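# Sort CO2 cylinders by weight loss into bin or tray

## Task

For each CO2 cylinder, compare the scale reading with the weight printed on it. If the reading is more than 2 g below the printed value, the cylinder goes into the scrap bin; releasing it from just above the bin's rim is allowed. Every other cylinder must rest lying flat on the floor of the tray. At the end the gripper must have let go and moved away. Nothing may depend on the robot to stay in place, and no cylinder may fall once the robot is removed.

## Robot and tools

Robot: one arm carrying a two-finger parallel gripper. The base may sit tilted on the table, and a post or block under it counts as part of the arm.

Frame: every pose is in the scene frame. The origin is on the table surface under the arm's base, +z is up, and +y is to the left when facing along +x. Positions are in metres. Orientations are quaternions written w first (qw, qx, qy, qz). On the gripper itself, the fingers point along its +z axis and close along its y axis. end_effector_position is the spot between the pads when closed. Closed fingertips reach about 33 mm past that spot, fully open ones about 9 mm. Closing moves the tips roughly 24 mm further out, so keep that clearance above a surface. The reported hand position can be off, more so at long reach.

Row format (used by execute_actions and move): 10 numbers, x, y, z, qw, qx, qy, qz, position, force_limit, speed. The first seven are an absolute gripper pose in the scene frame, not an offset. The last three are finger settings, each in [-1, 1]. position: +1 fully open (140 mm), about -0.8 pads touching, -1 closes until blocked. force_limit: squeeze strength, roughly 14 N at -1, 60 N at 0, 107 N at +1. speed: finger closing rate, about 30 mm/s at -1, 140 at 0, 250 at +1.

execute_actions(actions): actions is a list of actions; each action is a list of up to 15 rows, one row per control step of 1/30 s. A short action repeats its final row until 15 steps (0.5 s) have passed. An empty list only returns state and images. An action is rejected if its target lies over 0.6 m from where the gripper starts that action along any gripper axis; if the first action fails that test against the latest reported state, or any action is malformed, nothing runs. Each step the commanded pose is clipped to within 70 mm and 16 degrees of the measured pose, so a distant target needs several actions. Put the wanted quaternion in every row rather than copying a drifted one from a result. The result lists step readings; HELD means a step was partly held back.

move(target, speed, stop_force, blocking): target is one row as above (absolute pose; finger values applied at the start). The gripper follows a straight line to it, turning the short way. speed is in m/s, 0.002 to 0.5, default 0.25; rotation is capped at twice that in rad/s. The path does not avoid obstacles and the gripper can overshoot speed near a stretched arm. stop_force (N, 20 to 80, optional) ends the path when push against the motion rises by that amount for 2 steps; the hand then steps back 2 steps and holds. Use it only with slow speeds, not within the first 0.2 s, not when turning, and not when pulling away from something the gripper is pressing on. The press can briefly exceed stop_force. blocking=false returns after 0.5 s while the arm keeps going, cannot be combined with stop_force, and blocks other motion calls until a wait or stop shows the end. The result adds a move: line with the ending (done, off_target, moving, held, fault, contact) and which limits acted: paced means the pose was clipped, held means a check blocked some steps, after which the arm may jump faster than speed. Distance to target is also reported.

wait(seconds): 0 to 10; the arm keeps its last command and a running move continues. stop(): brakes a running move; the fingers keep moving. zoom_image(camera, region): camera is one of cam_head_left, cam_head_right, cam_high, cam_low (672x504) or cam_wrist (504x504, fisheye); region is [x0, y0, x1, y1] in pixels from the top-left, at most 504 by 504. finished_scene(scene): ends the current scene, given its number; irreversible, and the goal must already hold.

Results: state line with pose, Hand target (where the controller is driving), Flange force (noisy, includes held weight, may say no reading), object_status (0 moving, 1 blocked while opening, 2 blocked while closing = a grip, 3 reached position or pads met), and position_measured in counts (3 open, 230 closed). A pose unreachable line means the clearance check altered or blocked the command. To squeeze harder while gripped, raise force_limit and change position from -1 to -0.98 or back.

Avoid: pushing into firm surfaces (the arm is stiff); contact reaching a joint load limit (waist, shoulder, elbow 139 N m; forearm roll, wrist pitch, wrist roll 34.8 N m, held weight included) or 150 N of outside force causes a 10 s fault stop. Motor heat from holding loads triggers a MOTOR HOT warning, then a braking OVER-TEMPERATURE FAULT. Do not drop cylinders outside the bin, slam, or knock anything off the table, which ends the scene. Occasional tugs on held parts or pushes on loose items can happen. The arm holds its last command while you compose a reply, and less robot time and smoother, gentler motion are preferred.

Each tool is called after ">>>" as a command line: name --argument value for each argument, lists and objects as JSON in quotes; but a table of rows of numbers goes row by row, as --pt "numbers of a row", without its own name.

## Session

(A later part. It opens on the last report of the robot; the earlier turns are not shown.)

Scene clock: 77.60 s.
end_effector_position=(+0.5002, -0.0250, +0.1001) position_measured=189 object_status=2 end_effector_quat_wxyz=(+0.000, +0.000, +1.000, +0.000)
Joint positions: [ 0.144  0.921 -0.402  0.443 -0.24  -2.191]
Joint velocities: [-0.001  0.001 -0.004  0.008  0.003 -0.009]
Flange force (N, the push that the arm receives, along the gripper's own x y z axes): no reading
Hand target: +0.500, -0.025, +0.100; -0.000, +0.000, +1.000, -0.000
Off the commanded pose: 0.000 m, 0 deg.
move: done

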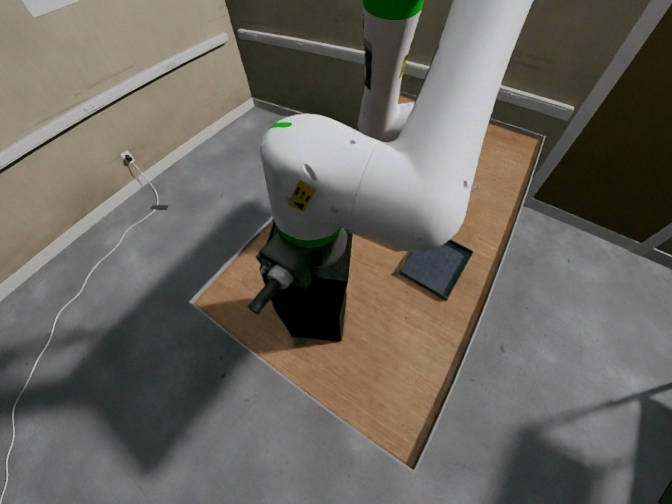

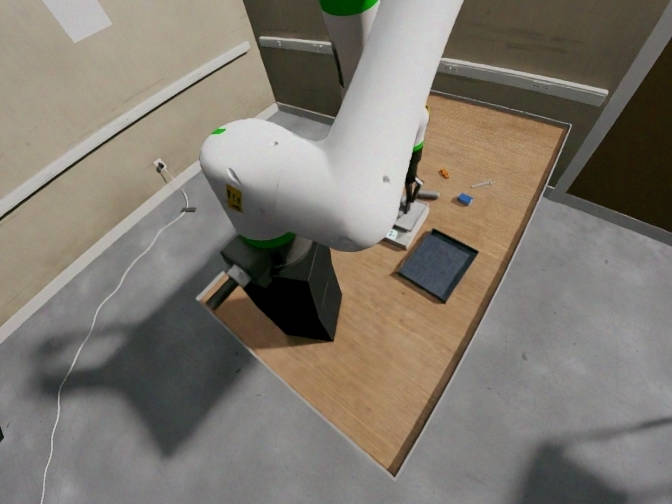

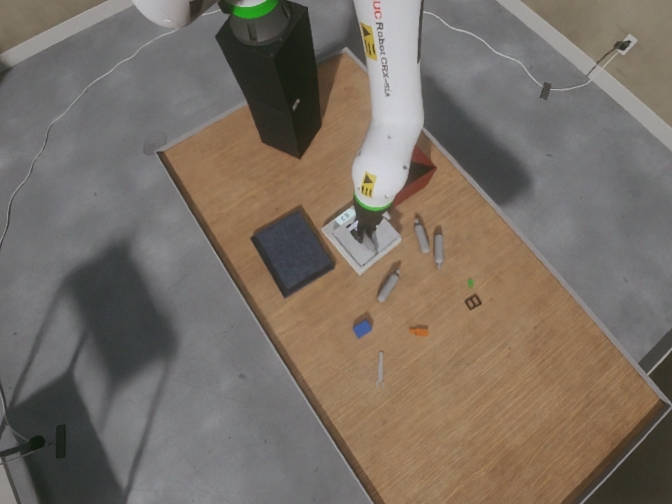

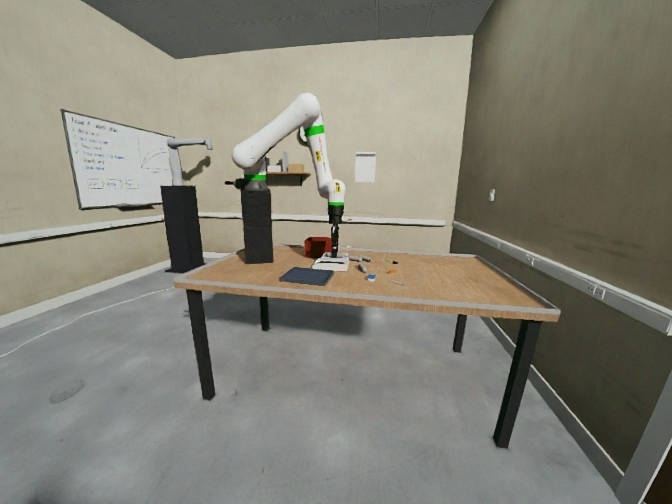

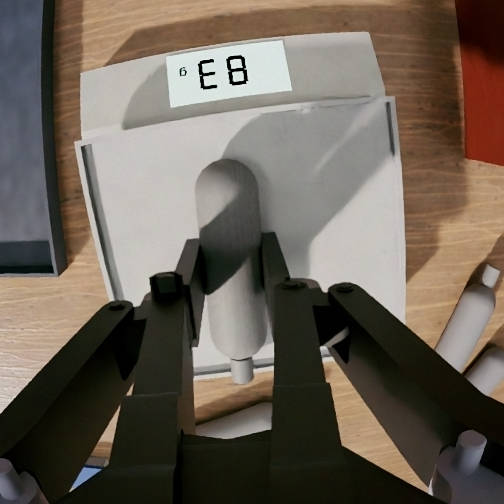

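Touching. Release.

>>> move --target '[0.5,-0.025,0.1,0,0,1,0,-0.2,0,0]'

>>> wait --seconds 2

Scene clock: 80.10 s.
end_effector_position=(+0.4999, -0.0250, +0.1000) position_measured=154 object_status=3 end_effector_quat_wxyz=(-0.000, +0.000, +1.000, -0.000)
Joint positions: [ 0.144  0.921 -0.403  0.443 -0.24  -2.191]
Joint velocities: [ 0.    -0.002 -0.    -0.     0.     0.001]
Flange force (N, the push that the arm receives, along the gripper's own x y z axes): no reading
Hand target: +0.500, -0.025, +0.100; +0.000, +0.000, +1.000, -0.000
Off the commanded pose: 0.000 m, 0 deg.
move: done

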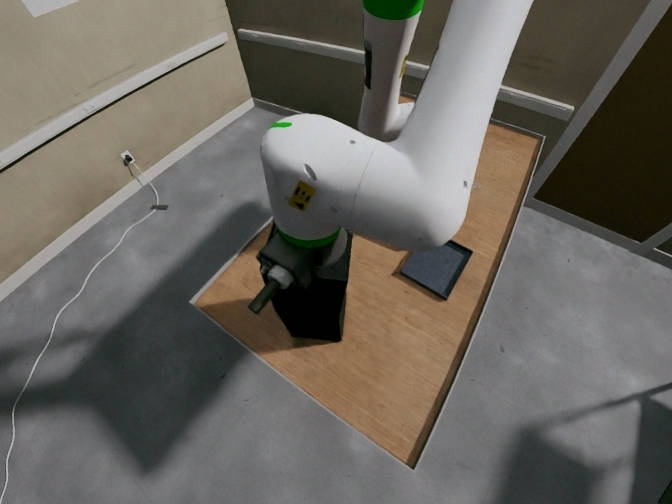

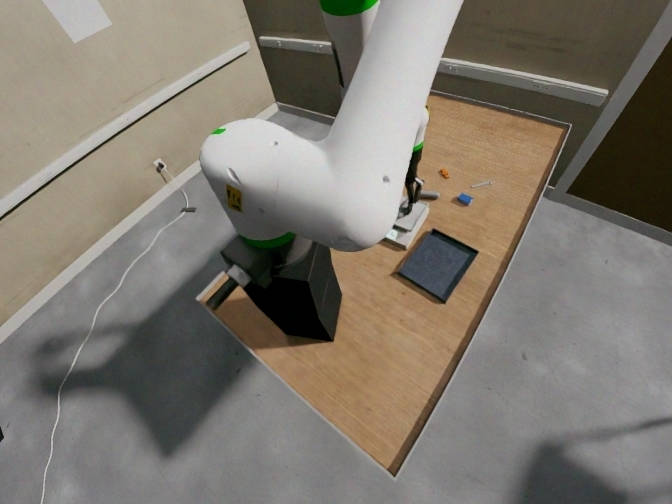

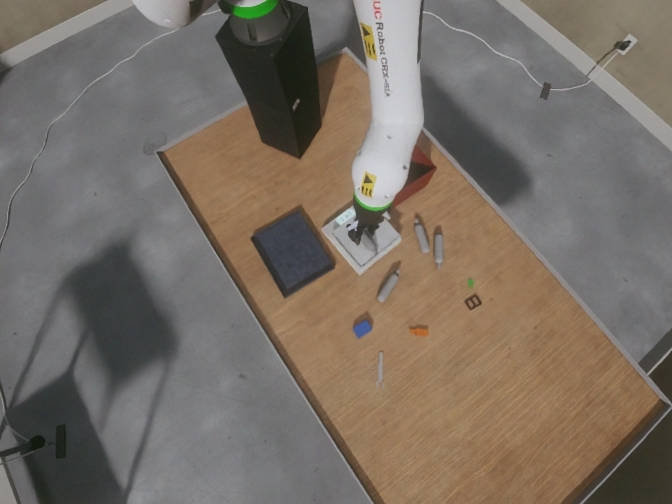

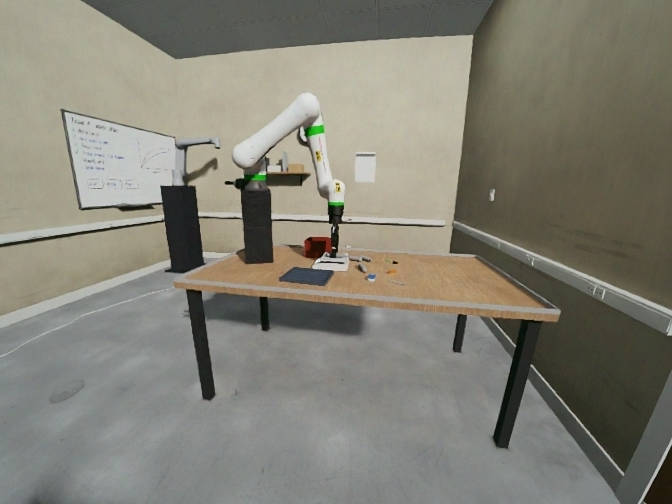

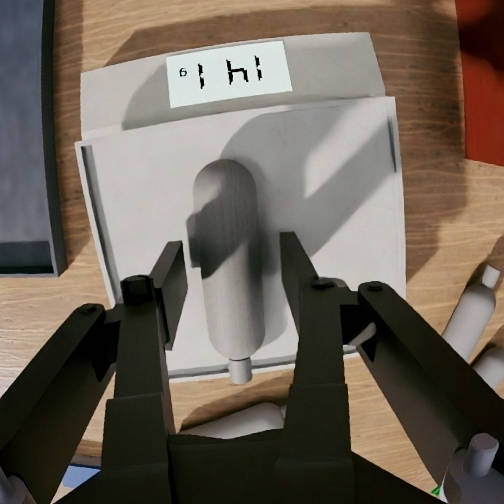

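Scene clock: 82.10 s.
end_effector_position=(+0.5000, -0.0250, +0.1000) position_measured=154 object_status=3 end_effector_quat_wxyz=(+0.000, -0.000, +1.000, -0.000)
Joint positions: [ 0.144  0.921 -0.403  0.443 -0.24  -2.191]
Joint velocities: [ 0.     0.     0.     0.001 -0.001 -0.001]
Flange force (N, the push that the arm receives, along the gripper's own x y z axes): no reading
Hand target: +0.500, -0.025, +0.100; +0.000, +0.000, +1.000, -0.000
Off the commanded pose: 0.000 m, 0 deg.
wait: 2.00 s; at rest by 0.17 s

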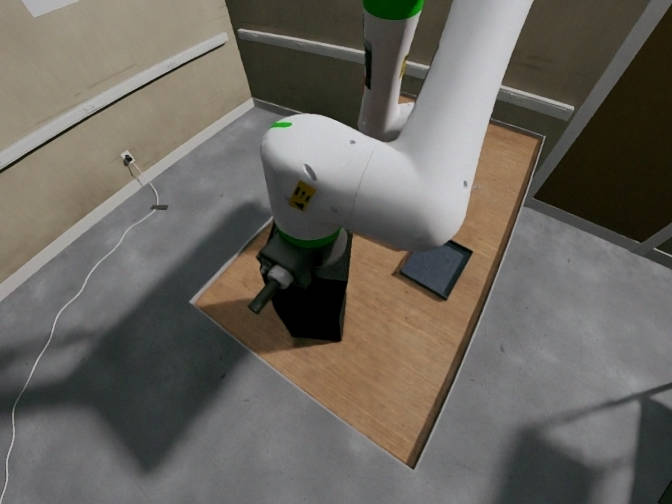

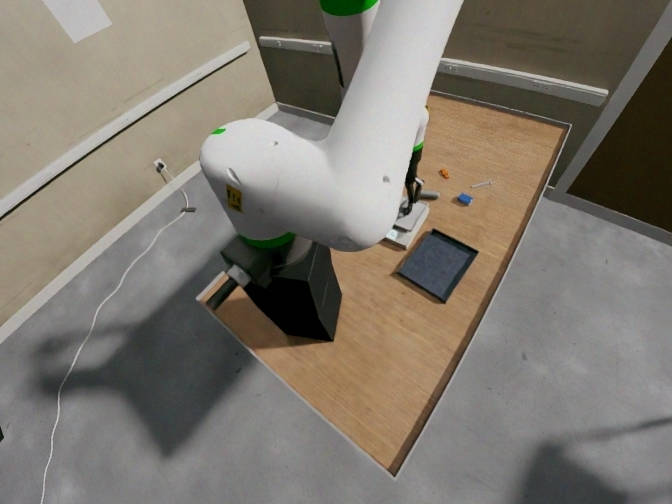

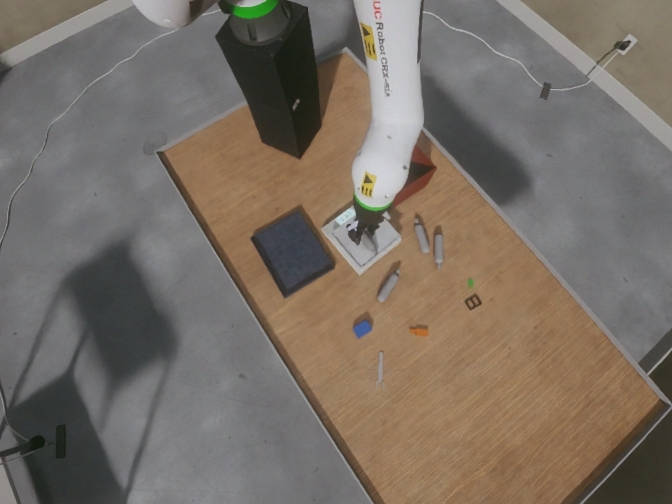

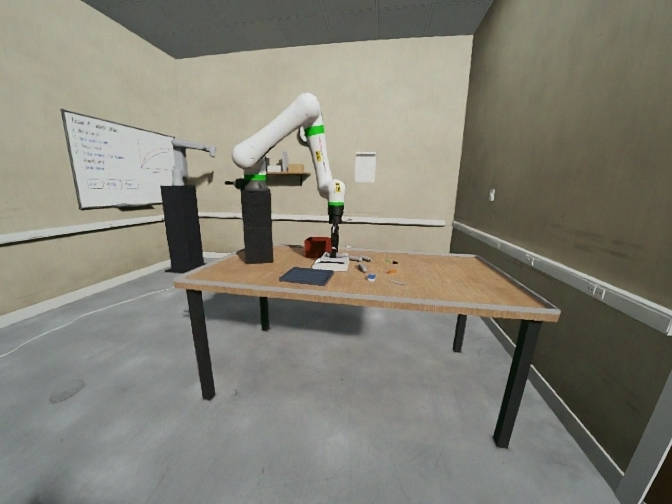

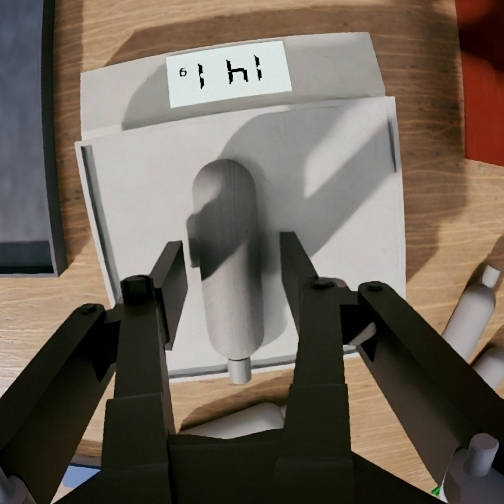

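>>> move --target '[0.5,-0.025,0.1,0,0,1,0,-1,0,0]'

>>> move --target '[0.5,-0.025,0.15,0,0,1,0,-1,0,0]' --speed 0.15

>>> move --target '[0.43,-0.3,0.13,0,0,1,0,-1,0,0]'

>>> move --target '[0.43,-0.3,0.06,0,0,1,0,-1,0,0]' --speed 0.06

>>> zoom_image --camera "cam_low" --region '[270,240,350,300]'

Scene clock: 87.60 s.
end_effector_position=(+0.5000, -0.0250, +0.1000) position_measured=189 object_status=2 end_effector_quat_wxyz=(-0.000, -0.000, +1.000, -0.000)
Joint positions: [ 0.144  0.921 -0.403  0.443 -0.24  -2.191]
Joint velocities: [-0.    -0.001  0.    -0.    -0.     0.   ]
Flange force (N, the push that the arm receives, along the gripper's own x y z axes): no reading
Hand target: +0.500, -0.025, +0.100; -0.000, -0.000, +1.000, +0.000
Off the commanded pose: 0.000 m, 0 deg.
move: done

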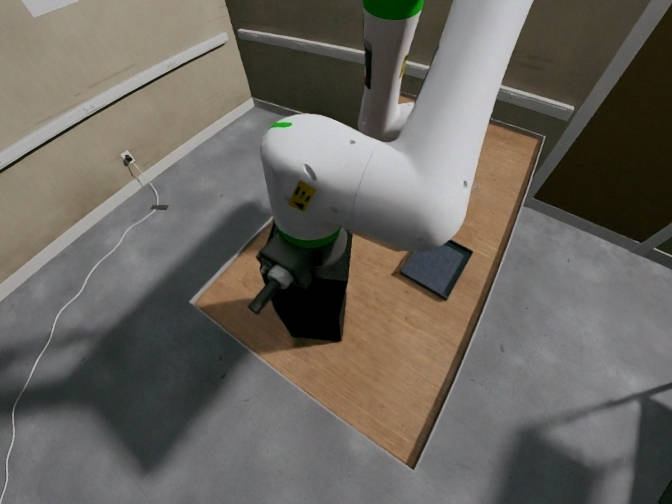

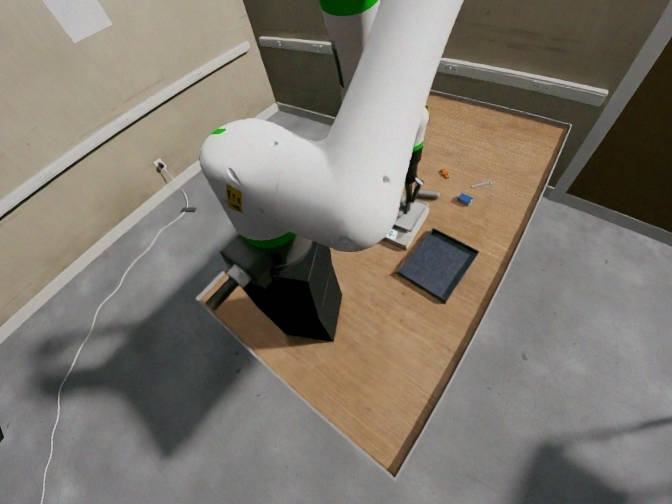

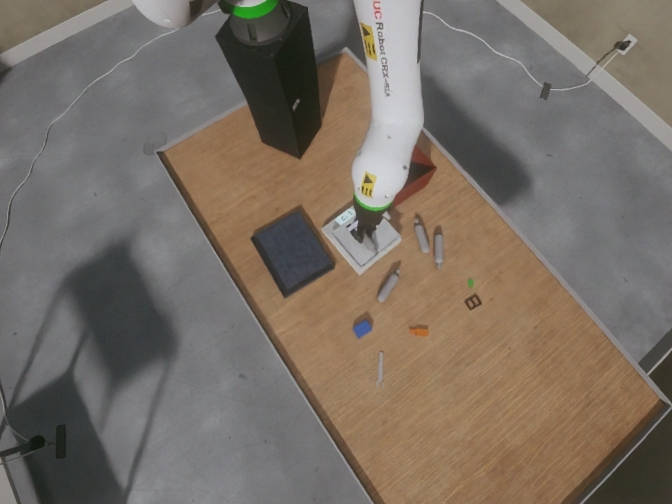

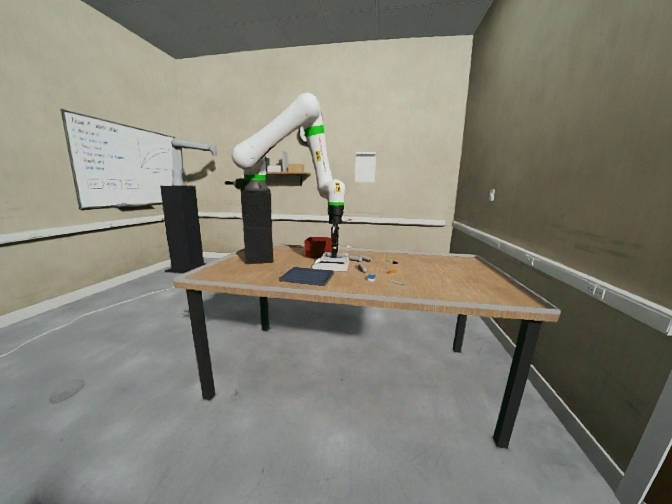

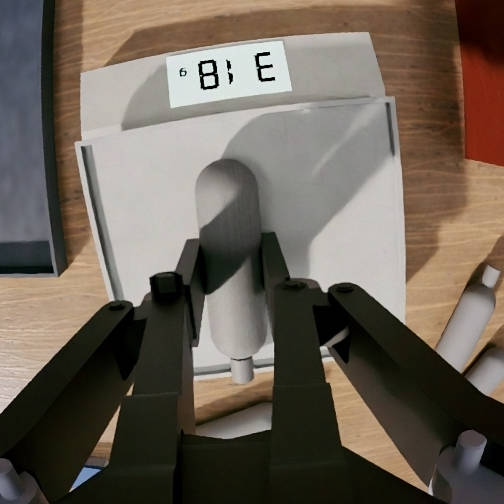

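Scene clock: 88.40 s.
end_effector_position=(+0.5000, -0.0249, +0.1499) position_measured=189 object_status=2 end_effector_quat_wxyz=(-0.000, -0.000, +1.000, +0.000)
Joint positions: [ 0.168  0.805 -0.413  0.311 -0.341 -2.077]
Joint velocities: [-0.    -0.002  0.002 -0.002 -0.     0.002]
Flange force (N, the push that the arm receives, along the gripper's own x y z axes): [5.0 -0.2 -2.0]
Hand target: +0.500, -0.025, +0.150; -0.000, -0.000, +1.000, +0.000
Off the commanded pose: 0.000 m, 0 deg.
move: done

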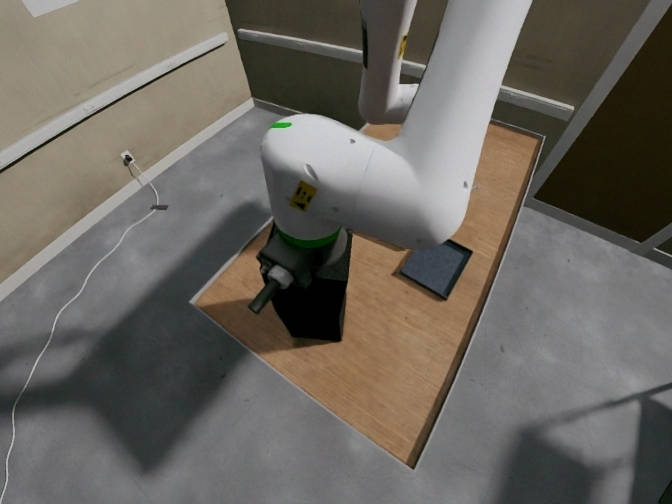

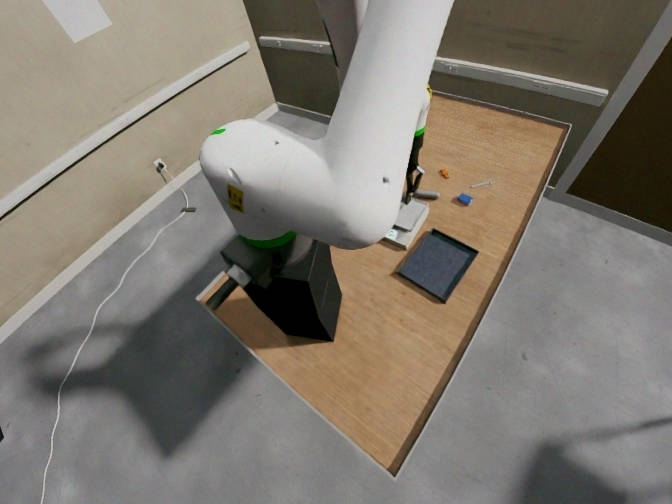

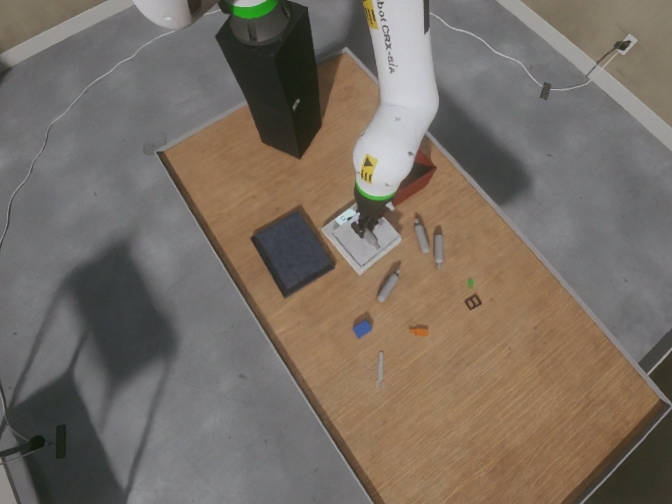

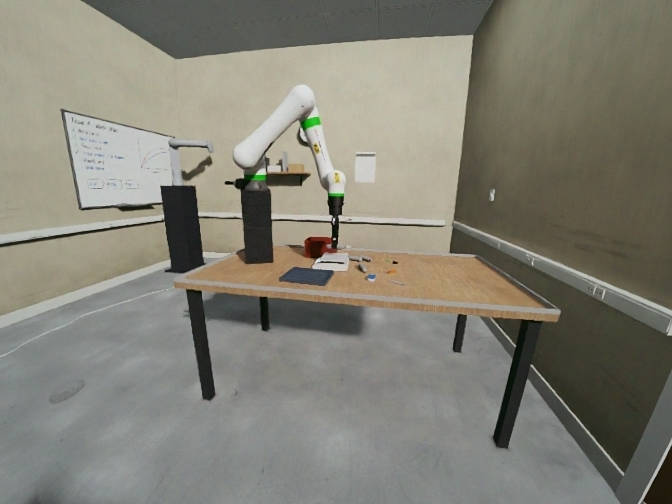

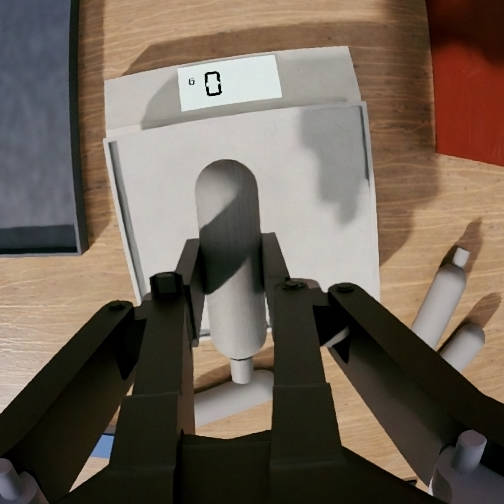

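Scene clock: 90.03 s.
end_effector_position=(+0.4304, -0.2986, +0.1300) position_measured=189 object_status=2 end_effector_quat_wxyz=(+0.000, +0.000, +1.000, +0.001)
Joint positions: [-0.4    0.826 -0.319  0.201 -0.355 -1.402]
Joint velocities: [-0.005  0.001  0.014 -0.028 -0.013  0.034]
Flange force (N, the push that the arm receives, along the gripper's own x y z axes): [1.6 0.7 -4.0]
Hand target: +0.430, -0.299, +0.130; +0.000, +0.000, +1.000, +0.001
Off the commanded pose: 0.001 m, 0 deg.
move: done

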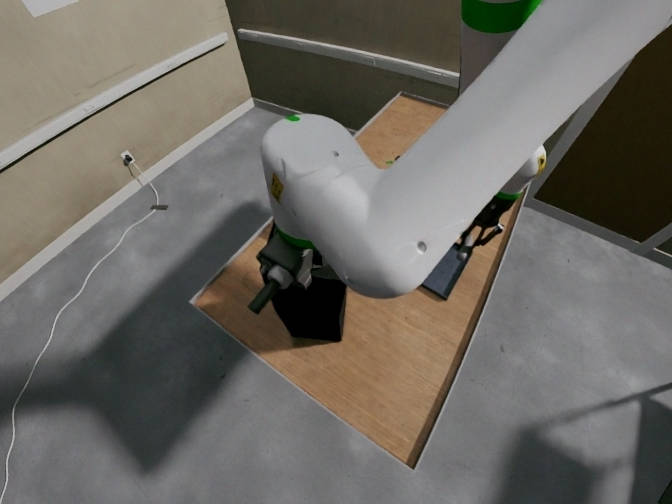

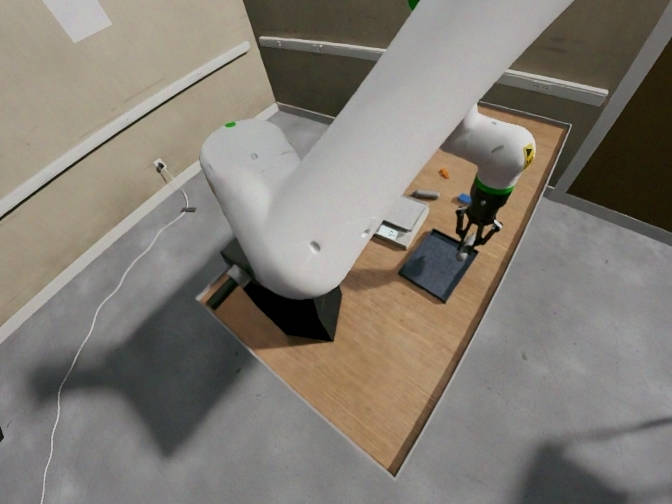

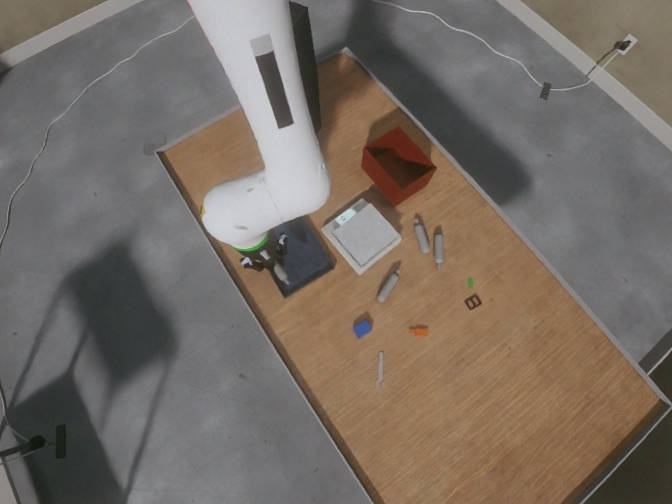

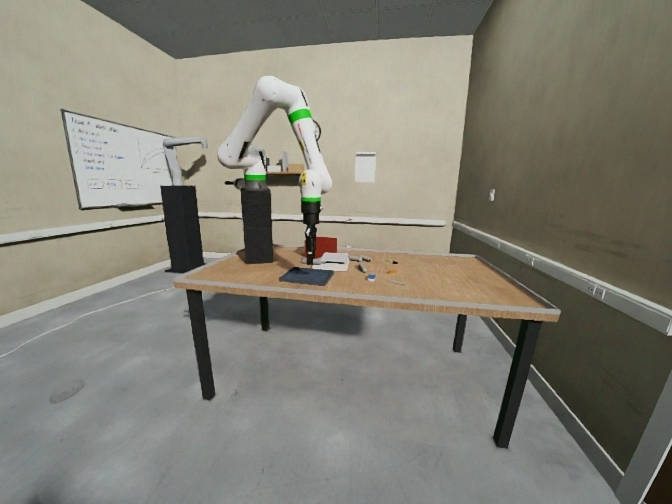

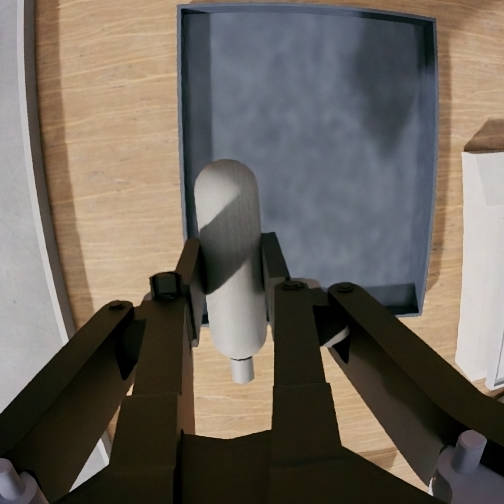

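Scene clock: 91.50 s.
end_effector_position=(+0.4301, -0.3001, +0.0601) position_measured=189 object_status=2 end_effector_quat_wxyz=(+0.000, +0.000, +1.000, -0.000)
Joint positions: [-0.417  0.989 -0.271  0.298 -0.241 -1.487]
Joint velocities: [-0.     0.002 -0.002  0.005  0.002 -0.005]
Flange force (N, the push that the arm receives, along the gripper's own x y z axes): [4.1 4.6 -3.4]
Hand target: +0.430, -0.300, +0.060; -0.000, +0.000, +1.000, -0.000
Off the commanded pose: 0.000 m, 0 deg.
move: done

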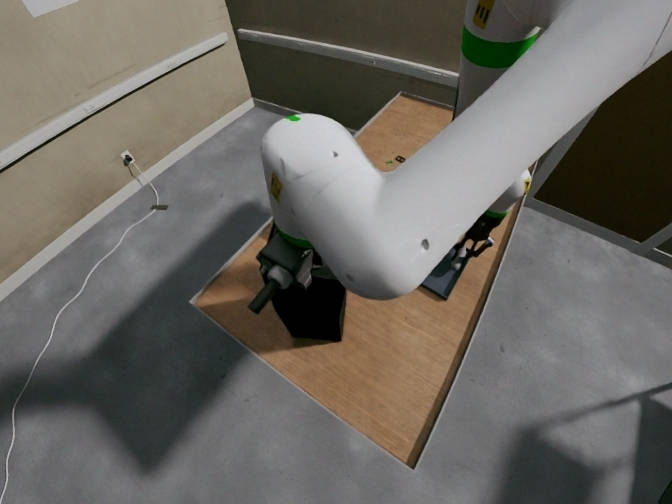

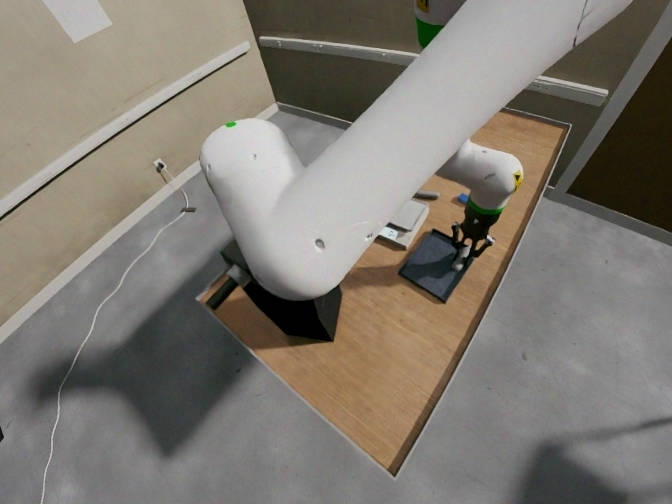

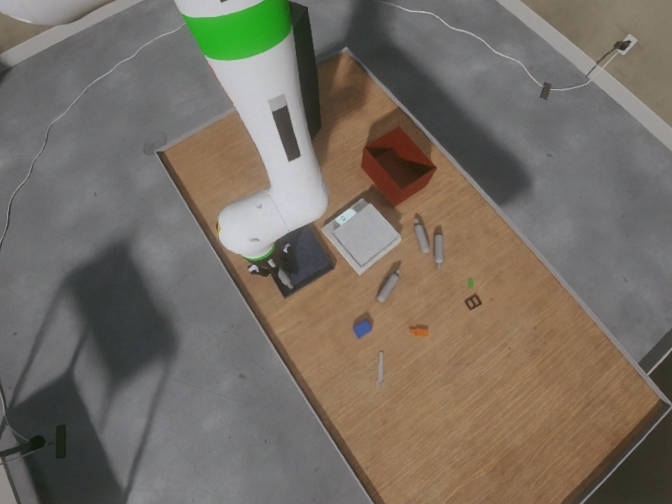

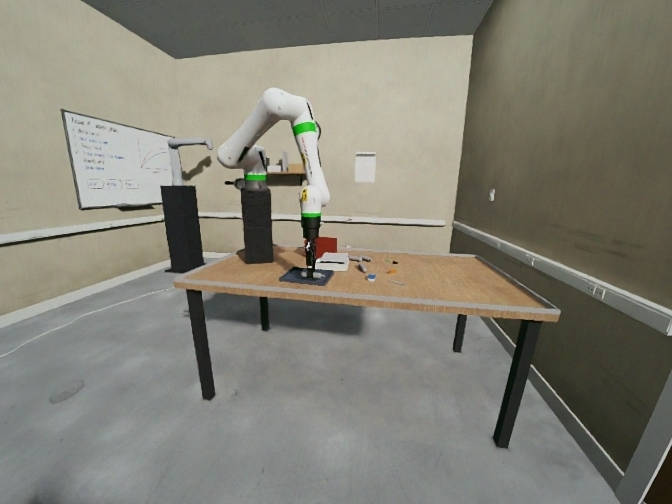

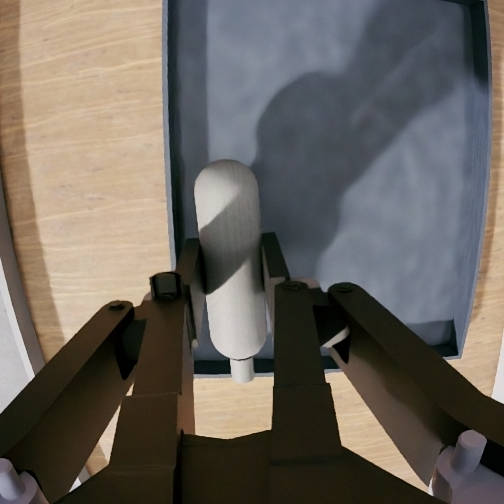

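Region (270, 240, 350, 300) of cam_low's 672x504 image, scaled by 6.300, with more detail than that image has; it fills the top 378 rows of this view, and the rest is white.

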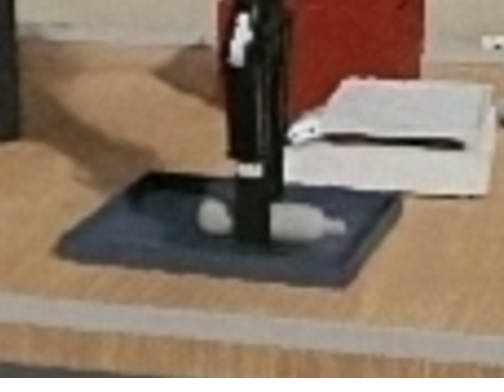

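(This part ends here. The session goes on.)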